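# Seat the arrow gear on the pin, arrow facing collar mark

## Task

Take the free gear that carries a painted arrow and put it on the pin with the arrow face upward, pressed fully down, and turned so the arrow aims at the mark on the collar. It must stay like that with the grippers off it; a gear that stays in place only because the robot holds it does not count.

## Robot and tools

ROBOT. Two Doosan M1013 arms with six joints each, named left_arm and right_arm, each carrying a Robotiq 2F-140 gripper. Base roots in the scene frame: left_arm at (-0.048, +0.542, 0) m with quat_wxyz (+0.999, 0, 0, -0.038); right_arm at (-0.030, -0.550, 0) m with quat_wxyz (+0.999, 0, 0, -0.034).

FRAMES. One scene frame for both arms: origin on the table surface midway between the arms, +z up, +x pointing out across the table, left_arm on the +y side. The arm names do not match left or right in any picture. In the gripper frame the fingers extend along +z and the jaws move along y. end_effector_position is the spot between the pads when shut; closed fingertips stick out about 33 mm past it, open ones about 9 mm. While closing, the tips travel roughly 24 mm further from the arm, so keep that clearance above the table.

execute_actions. Argument actions is a list holding zero or one item. Empty list: no command, returns the state plus camera pictures. An action item has rows (1 to 15 rows) and optional steps (7 to 15, default 15); one row is used per control step of 1/30 s, and the final row repeats if rows run out. A wait item has only steps (up to 300), counted from the previous result, with your reply time included; it sends nothing new. Optional pictures (true/false) asks for images. A refused call does nothing.

ROW LAYOUT. Every row holds 18 numbers covering both arms, even if one arm should not move: left_arm waist, shoulder, elbow, forearm roll, wrist pitch, wrist roll, then left gripper position, force_limit, speed; then the same nine for right_arm. Joint numbers are absolute target angles in radians (same form as the Joint positions line), not offsets. Ranges: waist, shoulder, forearm roll, wrist pitch and wrist roll -6.283 to 6.283; elbow -2.792 to 2.792. A target beyond a range end by more than 0.010 rad, and further out than the current angle, gets the call refused; real ends may differ by 0.010 rad and overshooting targets are clipped, reported as "joint sent to its limit" (possibly about an earlier action). Missing that line does not prove more travel exists.

GRIPPER NUMBERS, all in [-1, 1]. position: +1 fully open (140 mm), about -0.8 pads touch, -1 closes until blocked. force_limit: about 14 N at -1, 60 N at 0, 107 N at +1 (parts up to 40 mm wide). speed: about 30, 140 and 250 mm/s at -1, 0, +1. To leave a gripper unchanged, resend its previous three numbers; a 0 is a real command. To squeeze harder while gripping, raise force_limit and switch position between -1 and -0.98.

MOTION LIMITS. Target speed caps are 2.09 rad/s (waist, shoulder), 3.14 (elbow), 3.93 (wrist joints), with 0.3 s to accelerate; joints of one arm are slowed together. Each step the sent target stays within 0.456 rad (waist, shoulder), 0.683 (elbow) or 0.854 (wrist joints) of the measured angle, and is pulled back if it would put the gripper over 70 mm from where it is. Far targets therefore take several calls. Arms keep heading toward the last row sent while you think or wait, until they settle or a step is HELD.

RESULTS. Each result is taken 7 steps before the action ends; those steps run during your reply. The state line gives, per arm, end_effector_position (m), end_effector_quat_wxyz and linear/angular velocities (m/s, rad/s) in the scene frame; printed positions can be off, more so at long reach. Joint positions and Joint velocities list each arm's joints in column order (rad, rad/s). object_status: 0 moving, 1 blocked while opening, 2 blocked while closing (a grip; check for it after sending -1), 3 reached the request or pads met (thin items may still be held). position_measured is in counts, 3 open to 230 closed, not linear. "joint command not followed" means the clearance check altered or stopped joint targets on some steps. HELD marks steps where your row was partly or wholly not sent. Flange force is the controller's estimate of outside force on the gripper, including held weight, noisy especially after sudden stops; "no reading" means none available. MOTOR HOT warns of heating; OVER-TEMPERATURE FAULT means brakes are set until cooled.

FAULTS. Contact torque reaching a joint's load limit (waist 312, shoulder 312, elbow 147, forearm roll, wrist pitch, wrist roll 41.4 N m, held weight counted) or an outside force of 144 N on the arm, tool or payload halts that arm for 10 s, drops the rest of the call, and lets it yield to contact.

AVOID. Knocking or placing anything off the table fails the task. Do not let the arms collide or press on each other. Avoid drops, slips, slamming and forceful pushing. Something may occasionally nudge loose objects, so recheck before grasping or releasing.

zoom_image: camera (cam_head_left, cam_head_right, cam_high, cam_low at 896x504; cam_left_wrist, cam_right_wrist at 504x504 fisheye) and region [x0, y0, x1, y1] in pixels from the top-left, at most 504 by 504; returns a closer look at that camera's latest image.

read_manual: section "licences" returns licence text only; it does not move anything.

finished_scene: scene is the current scene's number. It ends the scene permanently and reports whether the goal holds, so release the gear and confirm it sits correctly first.

Each tool is called after "Request:" as name([rows], argument=value, ...), one row to a line, values as JSON.

## Session

Request:
execute_actions(actions=[])

Scene clock: 0.00 s of 4200.00 s.
left_arm: end_effector_position=(+0.3078, -0.1451, +0.2705) position_measured=3 object_status=3 end_effector_quat_wxyz=(-0.016, +0.979, -0.200, -0.022) end_effector_velocity=(+0.000, +0.000, +0.001) end_effector_angular_velocity=(-0.001, -0.001, +0.000) | right_arm: end_effector_position=(+0.6196, -0.5937, +0.3212) position_measured=3 object_status=3 end_effector_quat_wxyz=(-0.000, +0.999, -0.034, +0.000) end_effector_velocity=(+0.000, +0.000, +0.000) end_effector_angular_velocity=(-0.000, -0.001, +0.001)
Joint positions: left_arm=[-1.055  0.405  1.382 -0.016  1.406  0.846] | right_arm=[-0.052  0.165  1.604  0.     1.372  1.518]
Joint velocities: left_arm=[ 0.    -0.001  0.     0.    -0.     0.   ] | right_arm=[ 0.001 -0.    -0.    -0.    -0.001  0.   ]
Flange force (N, the push that the arm receives, along the gripper's own x y z axes): no reading

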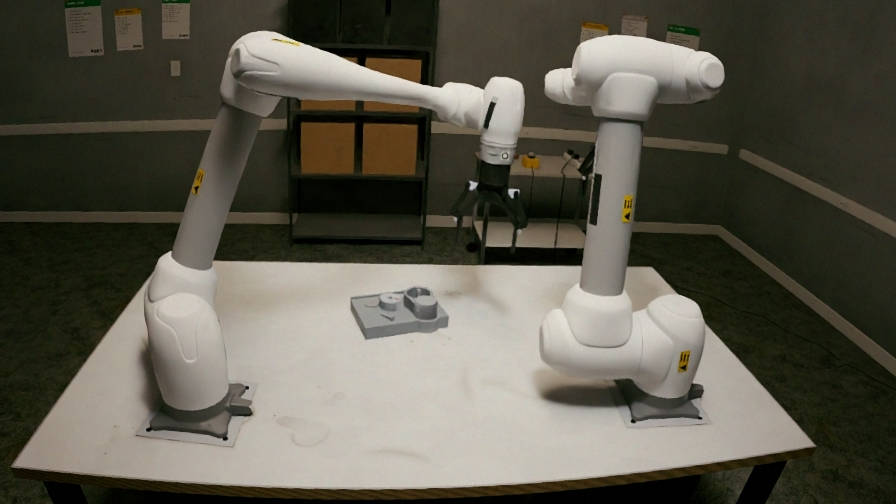

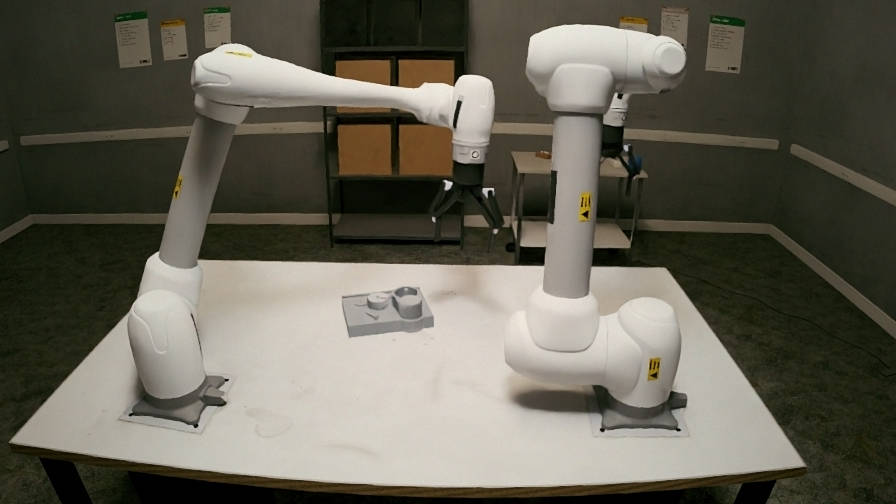

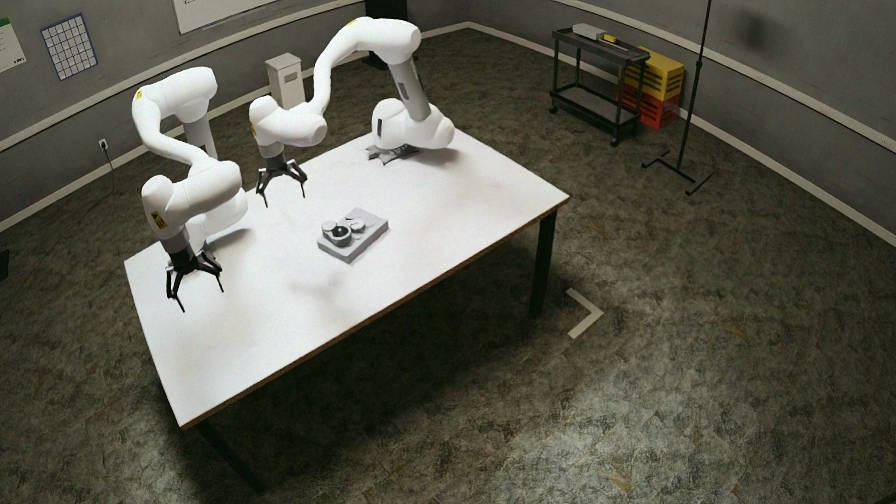

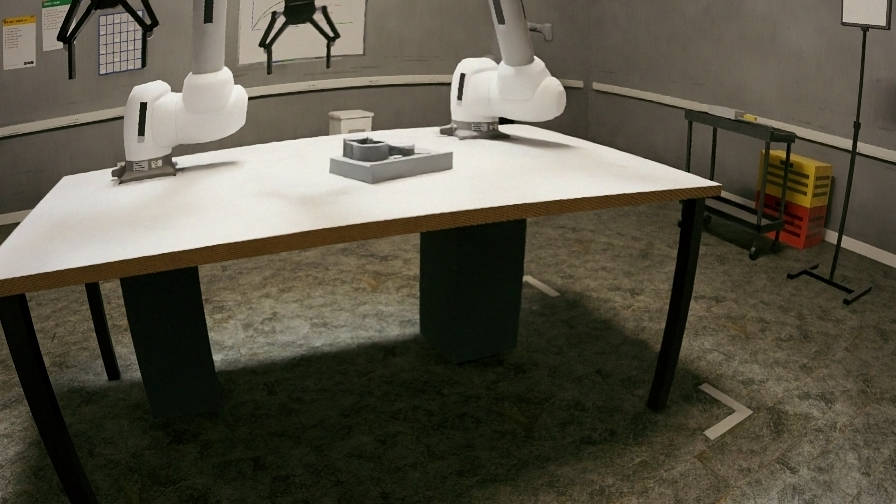

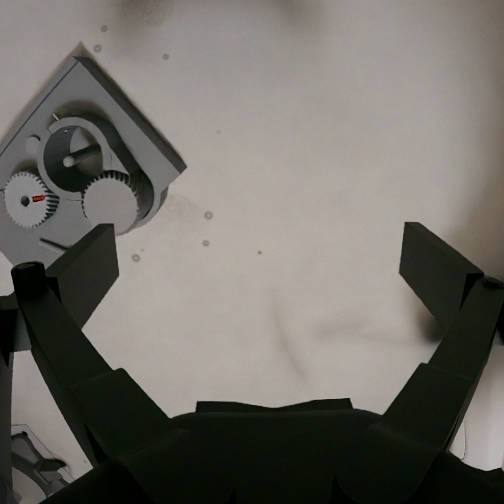

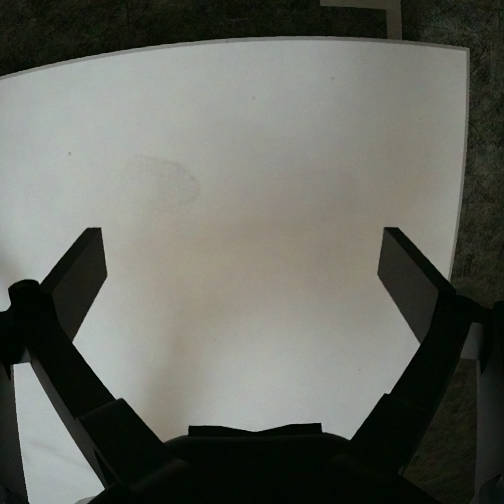

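Request:
zoom_image(camera="cam_left_wrist", region=[0, 40, 220, 280])

Request:
zoom_image(camera="cam_head_left", region=[340, 275, 460, 345])

Request:
zoom_image(camera="cam_low", region=[320, 120, 470, 195])

Request:
zoom_image(camera="cam_high", region=[305, 195, 400, 270])

Region (0, 40, 220, 280) of cam_left_wrist's 504x504 image, scaled by 2.100, with more detail than that image has; it fills the left 462 columns of this view, and the rest is white.

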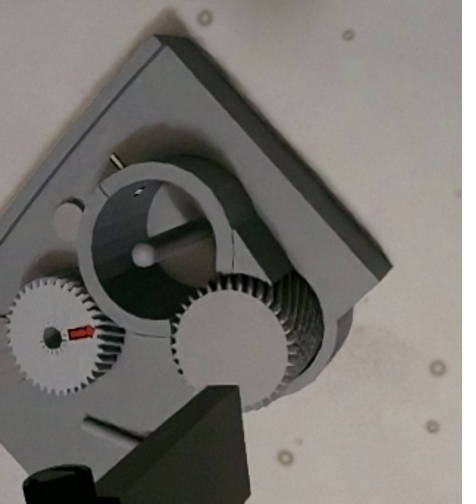

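Region (340, 275, 460, 345) of cam_head_left's 896x504 image, scaled by 4.200, with more detail than that image has; it fills the top 294 rows of this view, and the rest is white.

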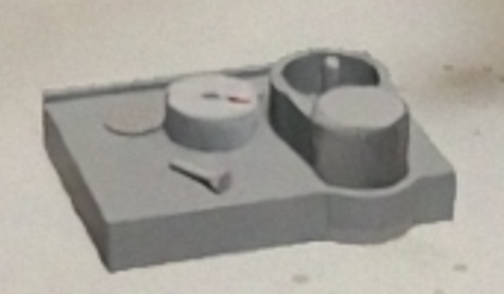

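Region (320, 120, 470, 195) of cam_low's 896x504 image, scaled by 3.360, with more detail than that image has.

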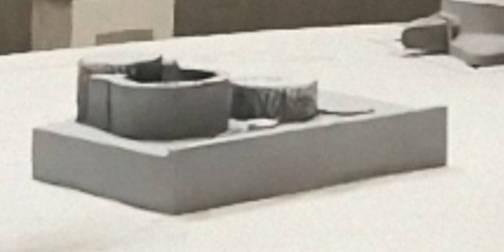

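Region (305, 195, 400, 270) of cam_high's 896x504 image, scaled by 5.305, with more detail than that image has; it fills the top 398 rows of this view, and the rest is white.

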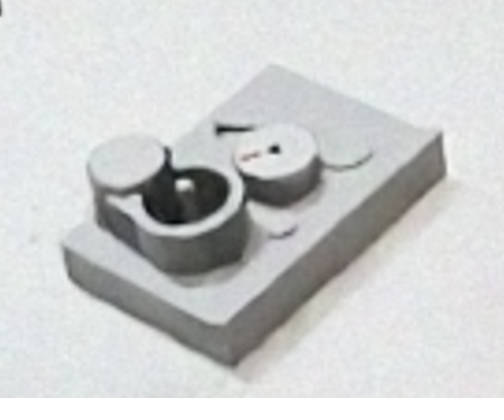

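Request:
execute_actions([
  {"rows":[[-0.7555,0.2054,1.6875,0,1.2487,0.739,1,0,0,-0.052,0.165,1.604,0,1.372,1.518,1,0,0]]},
])

Request:
execute_actions([
  {"steps":30},
], pictures=true)

Scene clock: 1.17 s of 4200.00 s.
left_arm: end_effector_position=(+0.3652, -0.0584, +0.2648) position_measured=3 object_status=3 end_effector_quat_wxyz=(-0.009, +0.993, -0.120, -0.013) end_effector_velocity=(+0.257, +0.468, -0.036) end_effector_angular_velocity=(-0.069, -0.090, +0.842) | right_arm: end_effector_position=(+0.6196, -0.5938, +0.3214) position_measured=3 object_status=3 end_effector_quat_wxyz=(+0.000, +0.999, -0.034, +0.000) end_effector_velocity=(+0.001, -0.001, +0.002) end_effector_angular_velocity=(+0.000, -0.003, -0.001)
Joint positions: left_arm=[-0.935  0.325  1.504 -0.01   1.343  0.803] | right_arm=[-0.052  0.165  1.604  0.     1.372  1.518]
Joint velocities: left_arm=[ 0.625 -0.419  0.636  0.034 -0.326 -0.223] | right_arm=[-0.001 -0.    -0.003  0.001  0.    -0.   ]
Flange force (N, the push that the arm receives, along the gripper's own x y z axes): left_arm=[-3.5 2.6 0.1] | right_arm=[-0.5 2.0 -3.7]
Steps of this call (steps 1 to 27: nothing new was sent; steps 28 to 35: the first 8 steps of this action). Readings (joint positions | what the end effector reports):
28: left_arm=[-1.055 0.405 1.382 -0.016 1.406 0.846] | right_arm=[-0.052 0.165 1.604 0.000 1.372 1.518] | left_arm position_measured=3 object_status=3 | right_arm position_measured=3 object_status=3
29: left_arm=[-1.051 0.403 1.386 -0.016 1.404 0.845] | right_arm=[-0.052 0.165 1.604 0.000 1.372 1.518] | left_arm position_measured=3 object_status=3 | right_arm position_measured=3 object_status=3
31: left_arm=[-1.022 0.383 1.416 -0.015 1.388 0.834] | right_arm=[-0.052 0.165 1.604 0.000 1.372 1.518] | left_arm position_measured=3 object_status=3 | right_arm position_measured=3 object_status=3
35: the state above

Scene clock: 2.17 s of 4200.00 s.
left_arm: end_effector_position=(+0.4202, +0.0801, +0.2500) position_measured=3 object_status=3 end_effector_quat_wxyz=(-0.000, +1.000, +0.000, -0.000) end_effector_velocity=(-0.002, -0.001, +0.000) end_effector_angular_velocity=(-0.001, +0.002, +0.000) | right_arm: end_effector_position=(+0.6196, -0.5938, +0.3215) position_measured=3 object_status=3 end_effector_quat_wxyz=(+0.000, +0.999, -0.034, +0.000) end_effector_velocity=(-0.000, -0.000, -0.000) end_effector_angular_velocity=(-0.000, +0.000, -0.000)
Joint positions: left_arm=[-0.755  0.205  1.688 -0.     1.249  0.739] | right_arm=[-0.052  0.165  1.604 -0.     1.372  1.518]
Joint velocities: left_arm=[-0.001 -0.     0.001 -0.003  0.    -0.   ] | right_arm=[-0.  0.  0. -0. -0.  0.]
Flange force (N, the push that the arm receives, along the gripper's own x y z axes): left_arm=[-2.6 5.2 1.9] | right_arm=[0.2 2.5 -2.4]
Kept back: nothing.
Steps of this call (steps 1 to 7: the last 7 steps of your previous action; steps 8 to 30: the robot went on to your last target). Readings (joint positions | what the end effector reports):
1: left_arm=[-0.914 0.311 1.526 -0.009 1.332 0.795] | right_arm=[-0.052 0.165 1.604 0.000 1.372 1.518] | left_arm position_measured=3 object_status=3 | right_arm position_measured=3 object_status=3
2: left_arm=[-0.893 0.297 1.548 -0.008 1.321 0.788] | right_arm=[-0.052 0.165 1.604 0.000 1.372 1.518] | left_arm position_measured=3 object_status=3 | right_arm position_measured=3 object_status=3
4: left_arm=[-0.850 0.268 1.592 -0.005 1.298 0.773] | right_arm=[-0.052 0.165 1.604 0.000 1.372 1.518] | left_arm position_measured=3 object_status=3 | right_arm position_measured=3 object_status=3
8: left_arm=[-0.769 0.214 1.673 -0.001 1.256 0.744] | right_arm=[-0.052 0.165 1.604 0.000 1.372 1.518] | left_arm position_measured=3 object_status=3 | right_arm position_measured=3 object_status=3
30: the state above
All arms were judged still, so your last target was given up. Only a new action makes them travel on or press farther. Fingers that are still opening or closing keep moving.

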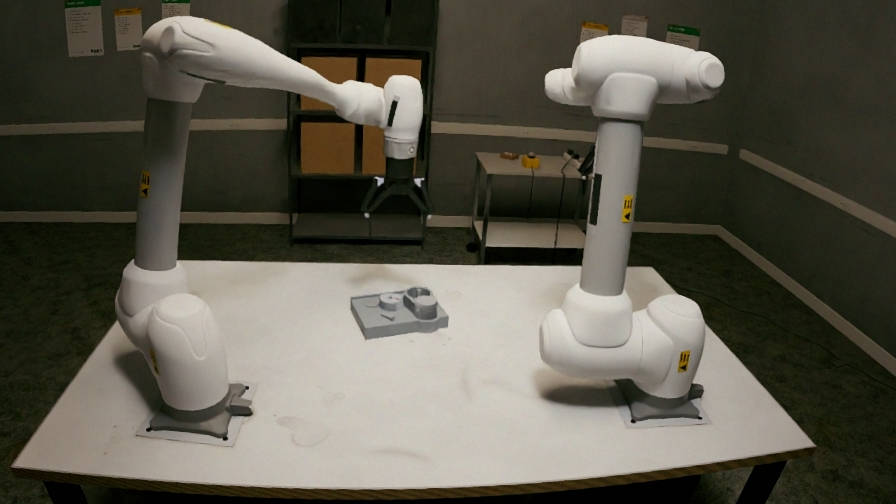

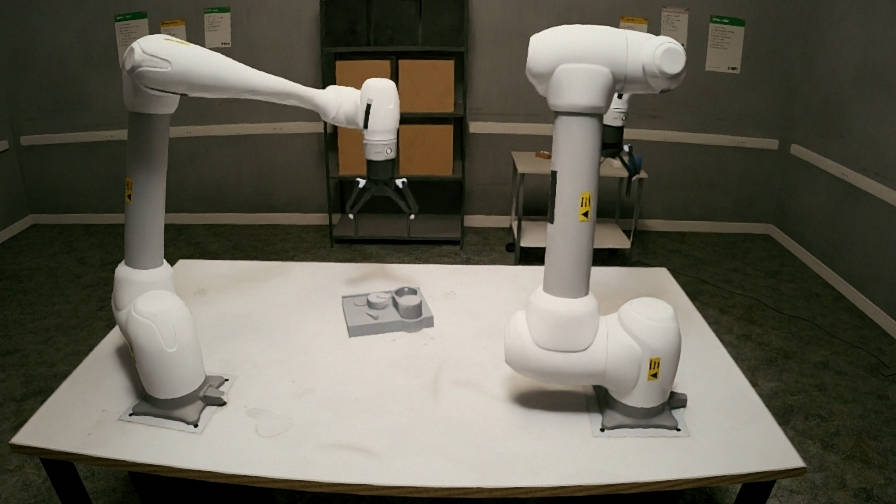

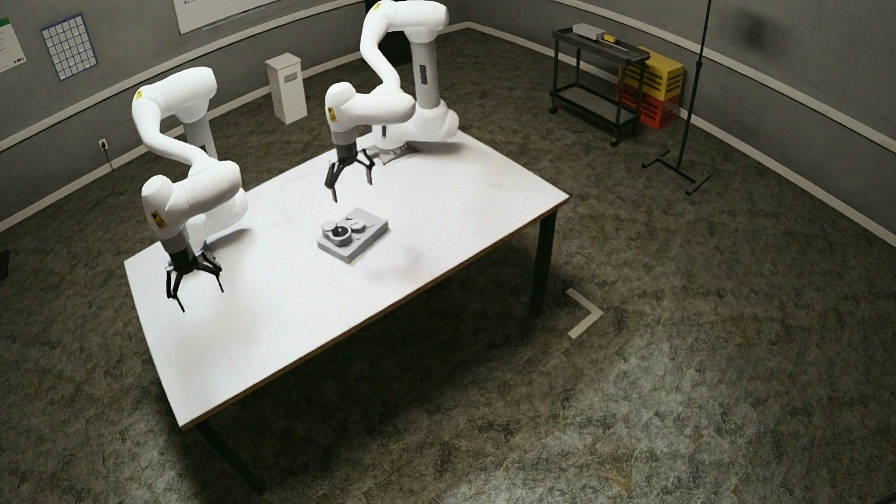

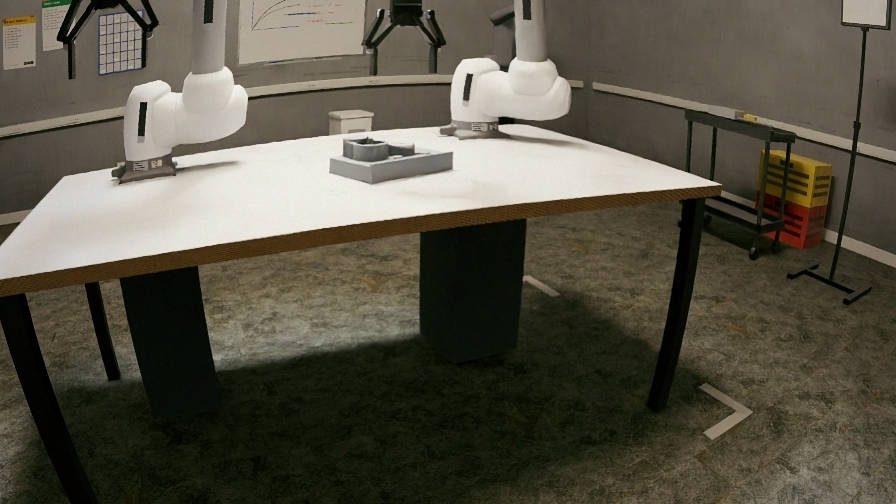

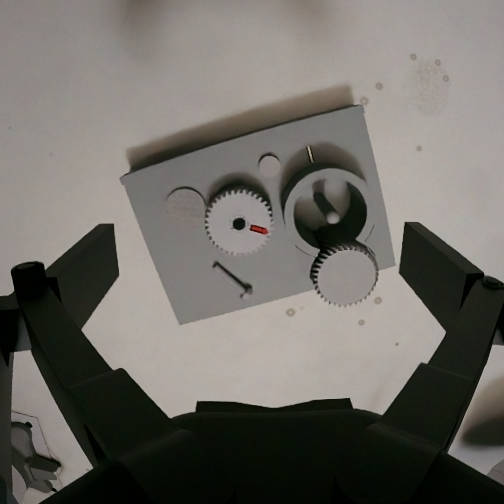

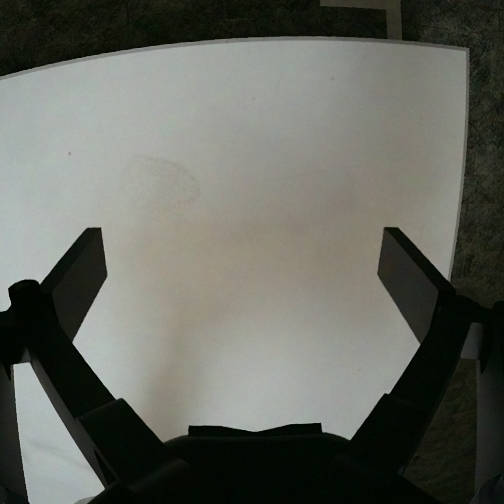

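Request:
zoom_image(camera="cam_left_wrist", region=[190, 120, 400, 320])

Region (190, 120, 400, 320) of cam_left_wrist's 504x504 image, scaled by 2.400, with more detail than that image has; it fills the top 480 rows of this view, and the rest is white.

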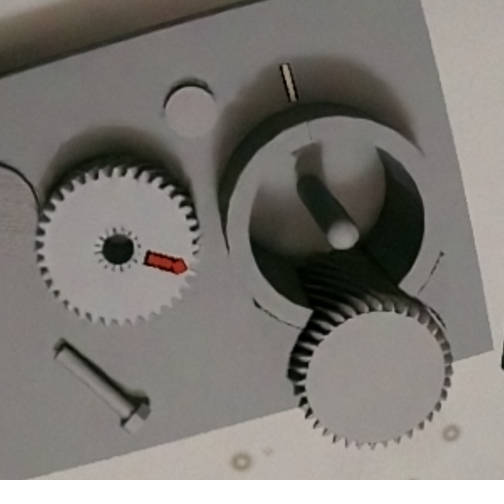

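Request:
execute_actions([
  {"rows":[[-0.9194,0.2887,1.7951,0,1.0578,0.2854,0.3,0,0,-0.052,0.165,1.604,0,1.372,1.518,1,0,0]]},
])

Request:
execute_actions([
  {"steps":20},
], pictures=true)

Scene clock: 3.33 s of 4200.00 s.
left_arm: end_effector_position=(+0.3784, +0.0329, +0.1860) position_measured=52 object_status=0 end_effector_quat_wxyz=(-0.000, +0.997, +0.084, +0.000) end_effector_velocity=(-0.257, -0.236, -0.348) end_effector_angular_velocity=(-0.000, -0.002, +0.917) | right_arm: end_effector_position=(+0.6196, -0.5938, +0.3215) position_measured=3 object_status=3 end_effector_quat_wxyz=(+0.000, +0.999, -0.034, +0.000) end_effector_velocity=(+0.000, -0.000, +0.001) end_effector_angular_velocity=(-0.000, +0.000, +0.000)
Joint positions: left_arm=[-0.85   0.253  1.75   0.     1.139  0.477] | right_arm=[-0.052  0.165  1.604 -0.     1.372  1.518]
Joint velocities: left_arm=[-0.523  0.263  0.343  0.001 -0.607 -1.441] | right_arm=[ 0.    -0.    -0.001 -0.     0.001  0.   ]
Flange force (N, the push that the arm receives, along the gripper's own x y z axes): left_arm=[-2.8 3.9 3.4] | right_arm=[-1.2 3.4 -1.9]
Steps of this call (steps 1 to 27: nothing new was sent; steps 28 to 35: the first 8 steps of this action). Readings (joint positions | what the end effector reports):
28: left_arm=[-0.756 0.205 1.688 0.000 1.249 0.739] | right_arm=[-0.052 0.165 1.604 -0.000 1.372 1.518] | left_arm position_measured=3 object_status=0 | right_arm position_measured=3 object_status=3
29: left_arm=[-0.758 0.206 1.689 0.000 1.246 0.732] | right_arm=[-0.052 0.165 1.604 -0.000 1.372 1.518] | left_arm position_measured=6 object_status=0 | right_arm position_measured=3 object_status=3
31: left_arm=[-0.778 0.217 1.702 0.000 1.222 0.676] | right_arm=[-0.052 0.165 1.604 -0.000 1.372 1.518] | left_arm position_measured=21 object_status=0 | right_arm position_measured=3 object_status=3
35: the state above

Scene clock: 4.00 s of 4200.00 s.
left_arm: end_effector_position=(+0.3422, +0.0041, +0.1400) position_measured=91 object_status=3 end_effector_quat_wxyz=(+0.000, +0.990, +0.144, +0.000) end_effector_velocity=(+0.002, -0.001, +0.002) end_effector_angular_velocity=(-0.004, -0.002, +0.000) | right_arm: end_effector_position=(+0.6196, -0.5938, +0.3215) position_measured=3 object_status=3 end_effector_quat_wxyz=(+0.000, +0.999, -0.034, +0.000) end_effector_velocity=(-0.000, -0.000, +0.000) end_effector_angular_velocity=(-0.000, +0.000, -0.000)
Joint positions: left_arm=[-0.92   0.289  1.795  0.     1.058  0.285] | right_arm=[-0.052  0.165  1.604 -0.     1.372  1.518]
Joint velocities: left_arm=[ 0.001 -0.001 -0.002 -0.    -0.001  0.001] | right_arm=[-0.     0.    -0.001 -0.     0.001  0.   ]
Flange force (N, the push that the arm receives, along the gripper's own x y z axes): left_arm=[-4.2 4.3 2.4] | right_arm=[-2.1 1.9 -2.8]
Kept back: nothing.
Steps of this call (steps 1 to 7: the last 7 steps of your previous action; steps 8 to 20: the robot went on to your last target). Readings (joint positions | what the end effector reports):
1: left_arm=[-0.868 0.263 1.761 0.000 1.118 0.428] | right_arm=[-0.052 0.165 1.604 -0.000 1.372 1.518] | left_arm position_measured=59 object_status=0 | right_arm position_measured=3 object_status=3
2: left_arm=[-0.885 0.271 1.773 0.000 1.098 0.380] | right_arm=[-0.052 0.165 1.604 -0.000 1.372 1.518] | left_arm position_measured=67 object_status=0 | right_arm position_measured=3 object_status=3
4: left_arm=[-0.912 0.285 1.790 0.000 1.067 0.308] | right_arm=[-0.052 0.165 1.604 -0.000 1.372 1.518] | left_arm position_measured=82 object_status=0 | right_arm position_measured=3 object_status=3
8: left_arm=[-0.920 0.289 1.795 0.000 1.058 0.286] | right_arm=[-0.052 0.165 1.604 -0.000 1.372 1.518] | left_arm position_measured=91 object_status=0 | right_arm position_measured=3 object_status=3
20: the state above

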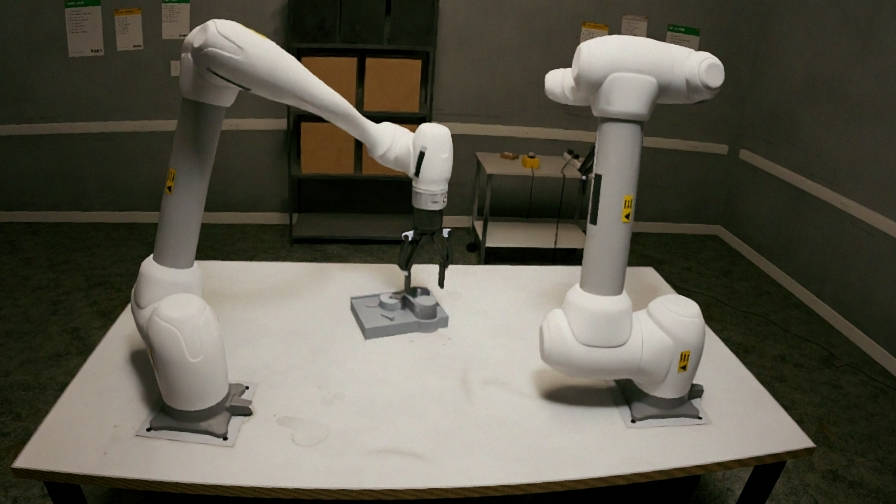

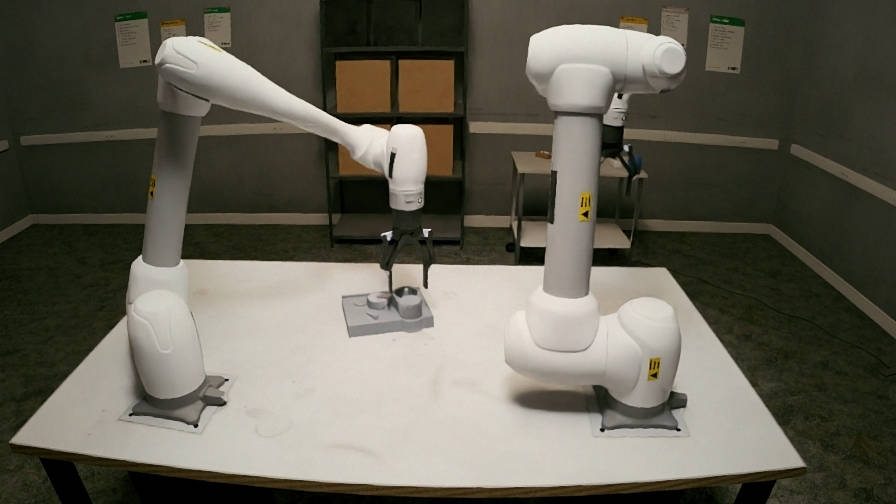

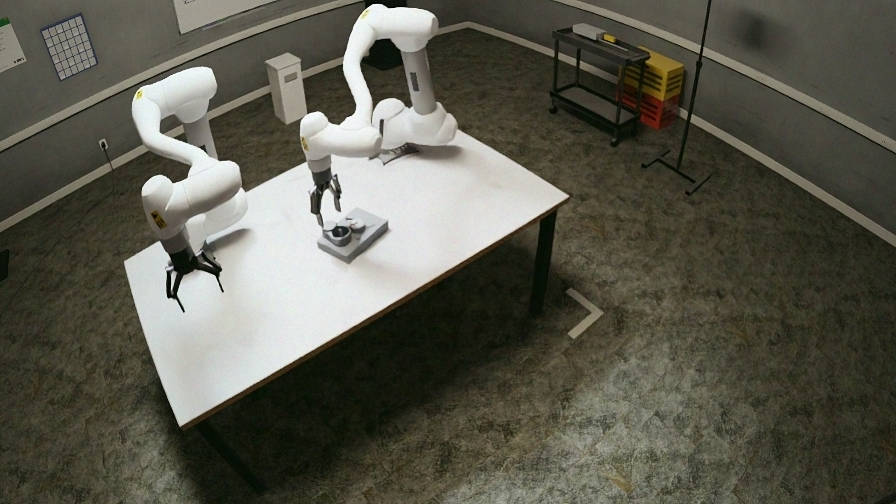

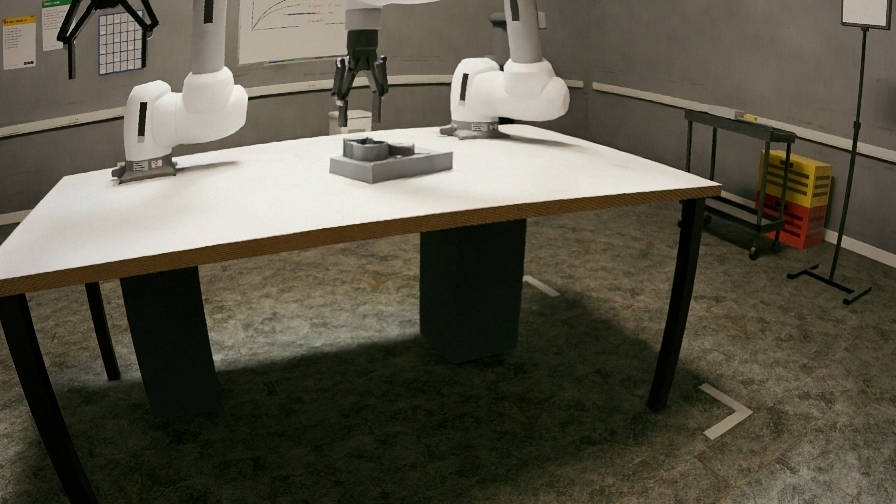

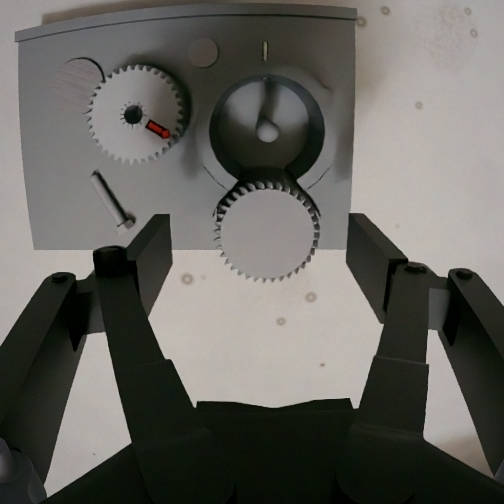

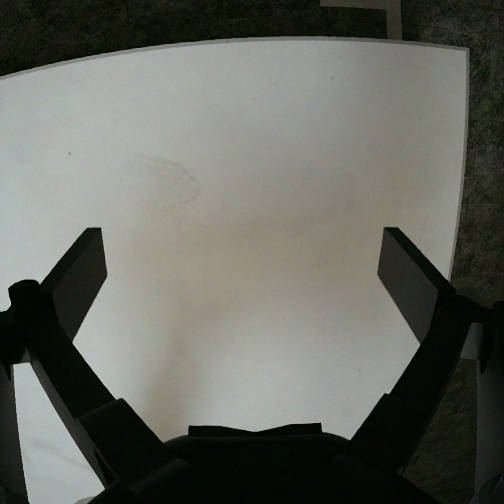

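Request:
execute_actions([
  {"rows":[[-0.9258,0.3289,1.8271,0,0.9856,0.279,0.15,-0.6,0,-0.052,0.165,1.604,0,1.372,1.518,1,0,0]]},
])

Request:
execute_actions([
  {"steps":10},
], pictures=true)

Request:
zoom_image(camera="cam_head_left", region=[370, 265, 470, 340])

Scene clock: 4.77 s of 4200.00 s.
left_arm: end_effector_position=(+0.3402, -0.0004, +0.0979) position_measured=110 object_status=0 end_effector_quat_wxyz=(-0.000, +0.989, +0.145, -0.000) end_effector_velocity=(+0.002, -0.000, +0.002) end_effector_angular_velocity=(-0.004, -0.004, +0.001) | right_arm: end_effector_position=(+0.6196, -0.5938, +0.3215) position_measured=3 object_status=3 end_effector_quat_wxyz=(+0.000, +0.999, -0.034, +0.000) end_effector_velocity=(+0.000, -0.001, +0.000) end_effector_angular_velocity=(-0.000, -0.001, -0.001)
Joint positions: left_arm=[-0.926  0.329  1.827 -0.     0.986  0.279] | right_arm=[-0.052  0.165  1.604 -0.     1.372  1.518]
Joint velocities: left_arm=[ 0.002 -0.003  0.     0.001 -0.003 -0.   ] | right_arm=[-0.001 -0.    -0.    -0.    -0.    -0.   ]
Flange force (N, the push that the arm receives, along the gripper's own x y z axes): left_arm=[-3.7 8.9 4.3] | right_arm=[-2.2 2.4 -2.4]
Steps of this call (steps 1 to 15: the robot went on to your last target; steps 16 to 23: the first 8 steps of this action). Readings (joint positions | what the end effector reports):
16: left_arm=[-0.919 0.289 1.795 -0.000 1.058 0.285] | right_arm=[-0.052 0.165 1.604 -0.000 1.372 1.518] | left_arm position_measured=91 object_status=0 | right_arm position_measured=3 object_status=3
17: left_arm=[-0.920 0.292 1.798 -0.000 1.051 0.285] | right_arm=[-0.052 0.165 1.604 -0.000 1.372 1.518] | left_arm position_measured=94 object_status=0 | right_arm position_measured=3 object_status=3
19: left_arm=[-0.923 0.318 1.818 -0.000 1.006 0.281] | right_arm=[-0.052 0.165 1.604 -0.000 1.372 1.518] | left_arm position_measured=108 object_status=0 | right_arm position_measured=3 object_status=3
23: the state above

Scene clock: 5.10 s of 4200.00 s.
left_arm: end_effector_position=(+0.3403, -0.0006, +0.0980) position_measured=110 object_status=3 end_effector_quat_wxyz=(+0.000, +0.990, +0.144, +0.000) end_effector_velocity=(-0.000, +0.001, -0.001) end_effector_angular_velocity=(+0.004, +0.002, +0.000) | right_arm: end_effector_position=(+0.6196, -0.5938, +0.3215) position_measured=3 object_status=3 end_effector_quat_wxyz=(+0.000, +0.999, -0.034, +0.000) end_effector_velocity=(-0.000, -0.000, -0.000) end_effector_angular_velocity=(+0.000, -0.000, -0.001)
Joint positions: left_arm=[-0.926  0.329  1.827 -0.     0.986  0.279] | right_arm=[-0.052  0.165  1.604 -0.     1.372  1.518]
Joint velocities: left_arm=[ 0.     0.001  0.001  0.001  0.002 -0.   ] | right_arm=[-0.001 -0.     0.     0.    -0.     0.   ]
Flange force (N, the push that the arm receives, along the gripper's own x y z axes): left_arm=[-3.5 2.8 2.3] | right_arm=[-0.8 0.4 -2.2]
Kept back: nothing.
Steps of this call (steps 1 to 7: the last 7 steps of your previous action; steps 8 to 10: the robot went on to your last target). Readings (joint positions | what the end effector reports):
1: left_arm=[-0.926 0.329 1.827 -0.000 0.986 0.279] | right_arm=[-0.052 0.165 1.604 -0.000 1.372 1.518] | left_arm position_measured=110 object_status=0 | right_arm position_measured=3 object_status=3
2: left_arm=[-0.926 0.329 1.827 -0.000 0.986 0.279] | right_arm=[-0.052 0.165 1.604 -0.000 1.372 1.518] | left_arm position_measured=110 object_status=3 | right_arm position_measured=3 object_status=3
4: left_arm=[-0.926 0.329 1.827 -0.000 0.986 0.279] | right_arm=[-0.052 0.165 1.604 -0.000 1.372 1.518] | left_arm position_measured=110 object_status=3 | right_arm position_measured=3 object_status=3
8: left_arm=[-0.926 0.329 1.827 -0.000 0.986 0.279] | right_arm=[-0.052 0.165 1.604 -0.000 1.372 1.518] | left_arm position_measured=110 object_status=3 | right_arm position_measured=3 object_status=3
10: the state above

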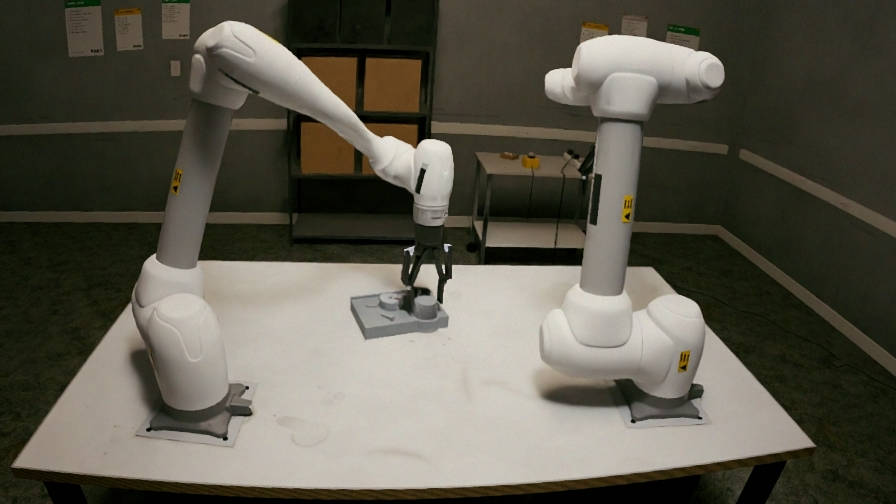

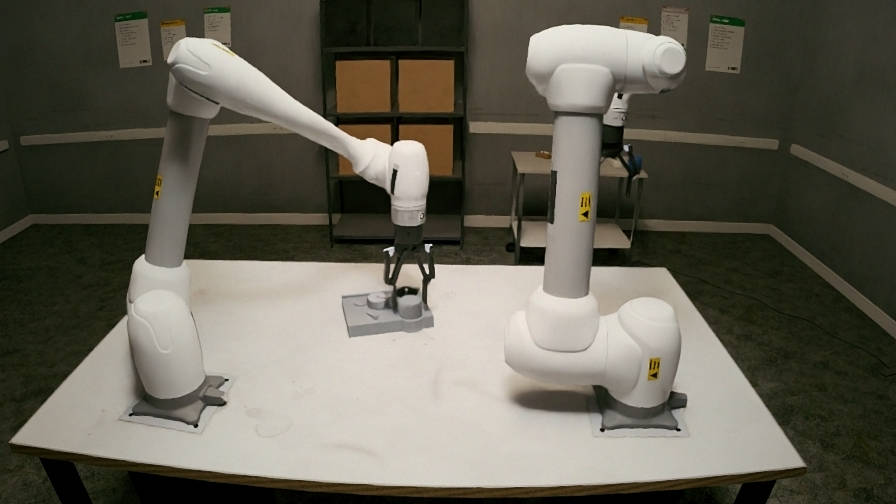

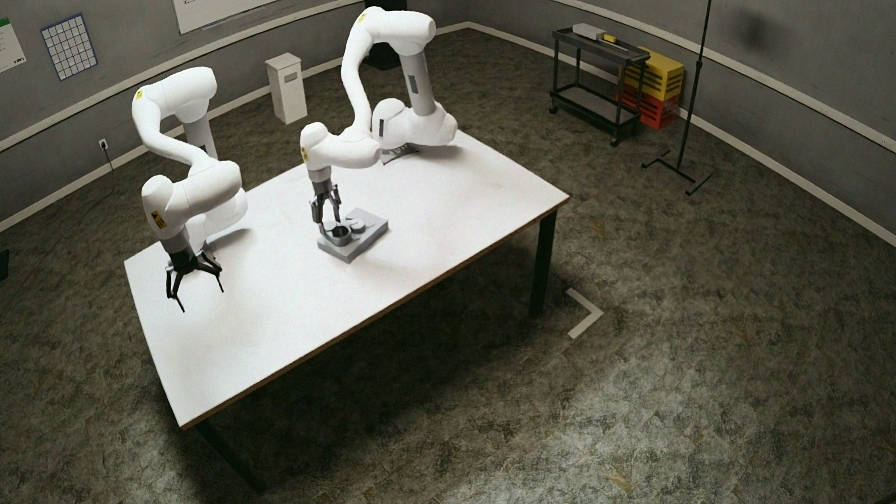

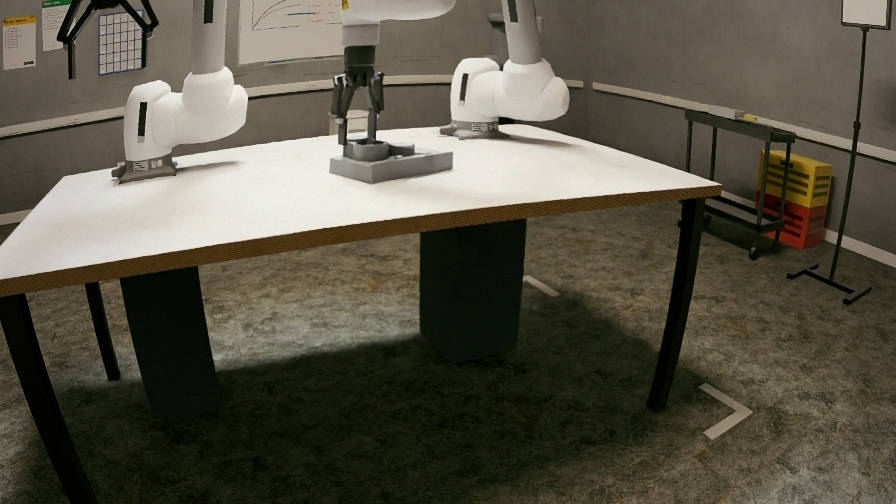

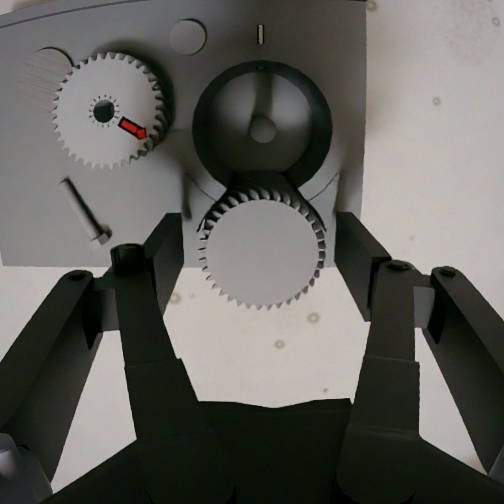

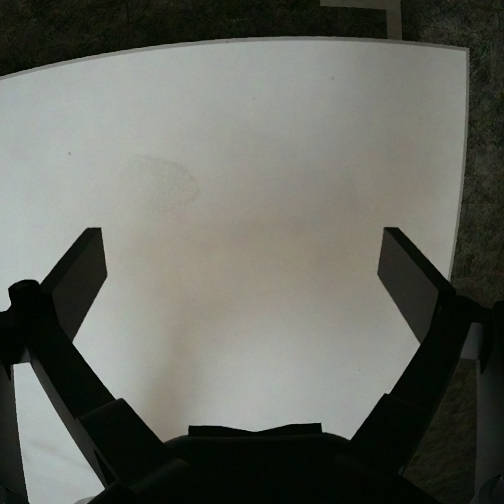

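Region (370, 265, 470, 340) of cam_head_left's 896x504 image, scaled by 5.040, with more detail than that image has; it fills the top 378 rows of this view, and the rest is white.

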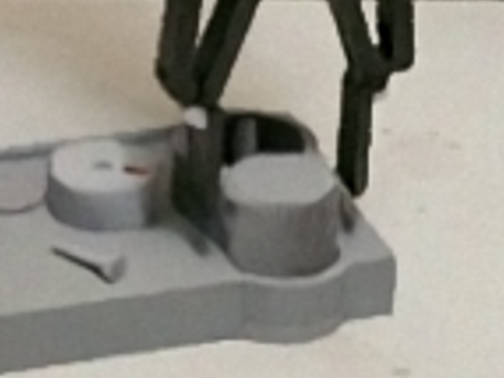

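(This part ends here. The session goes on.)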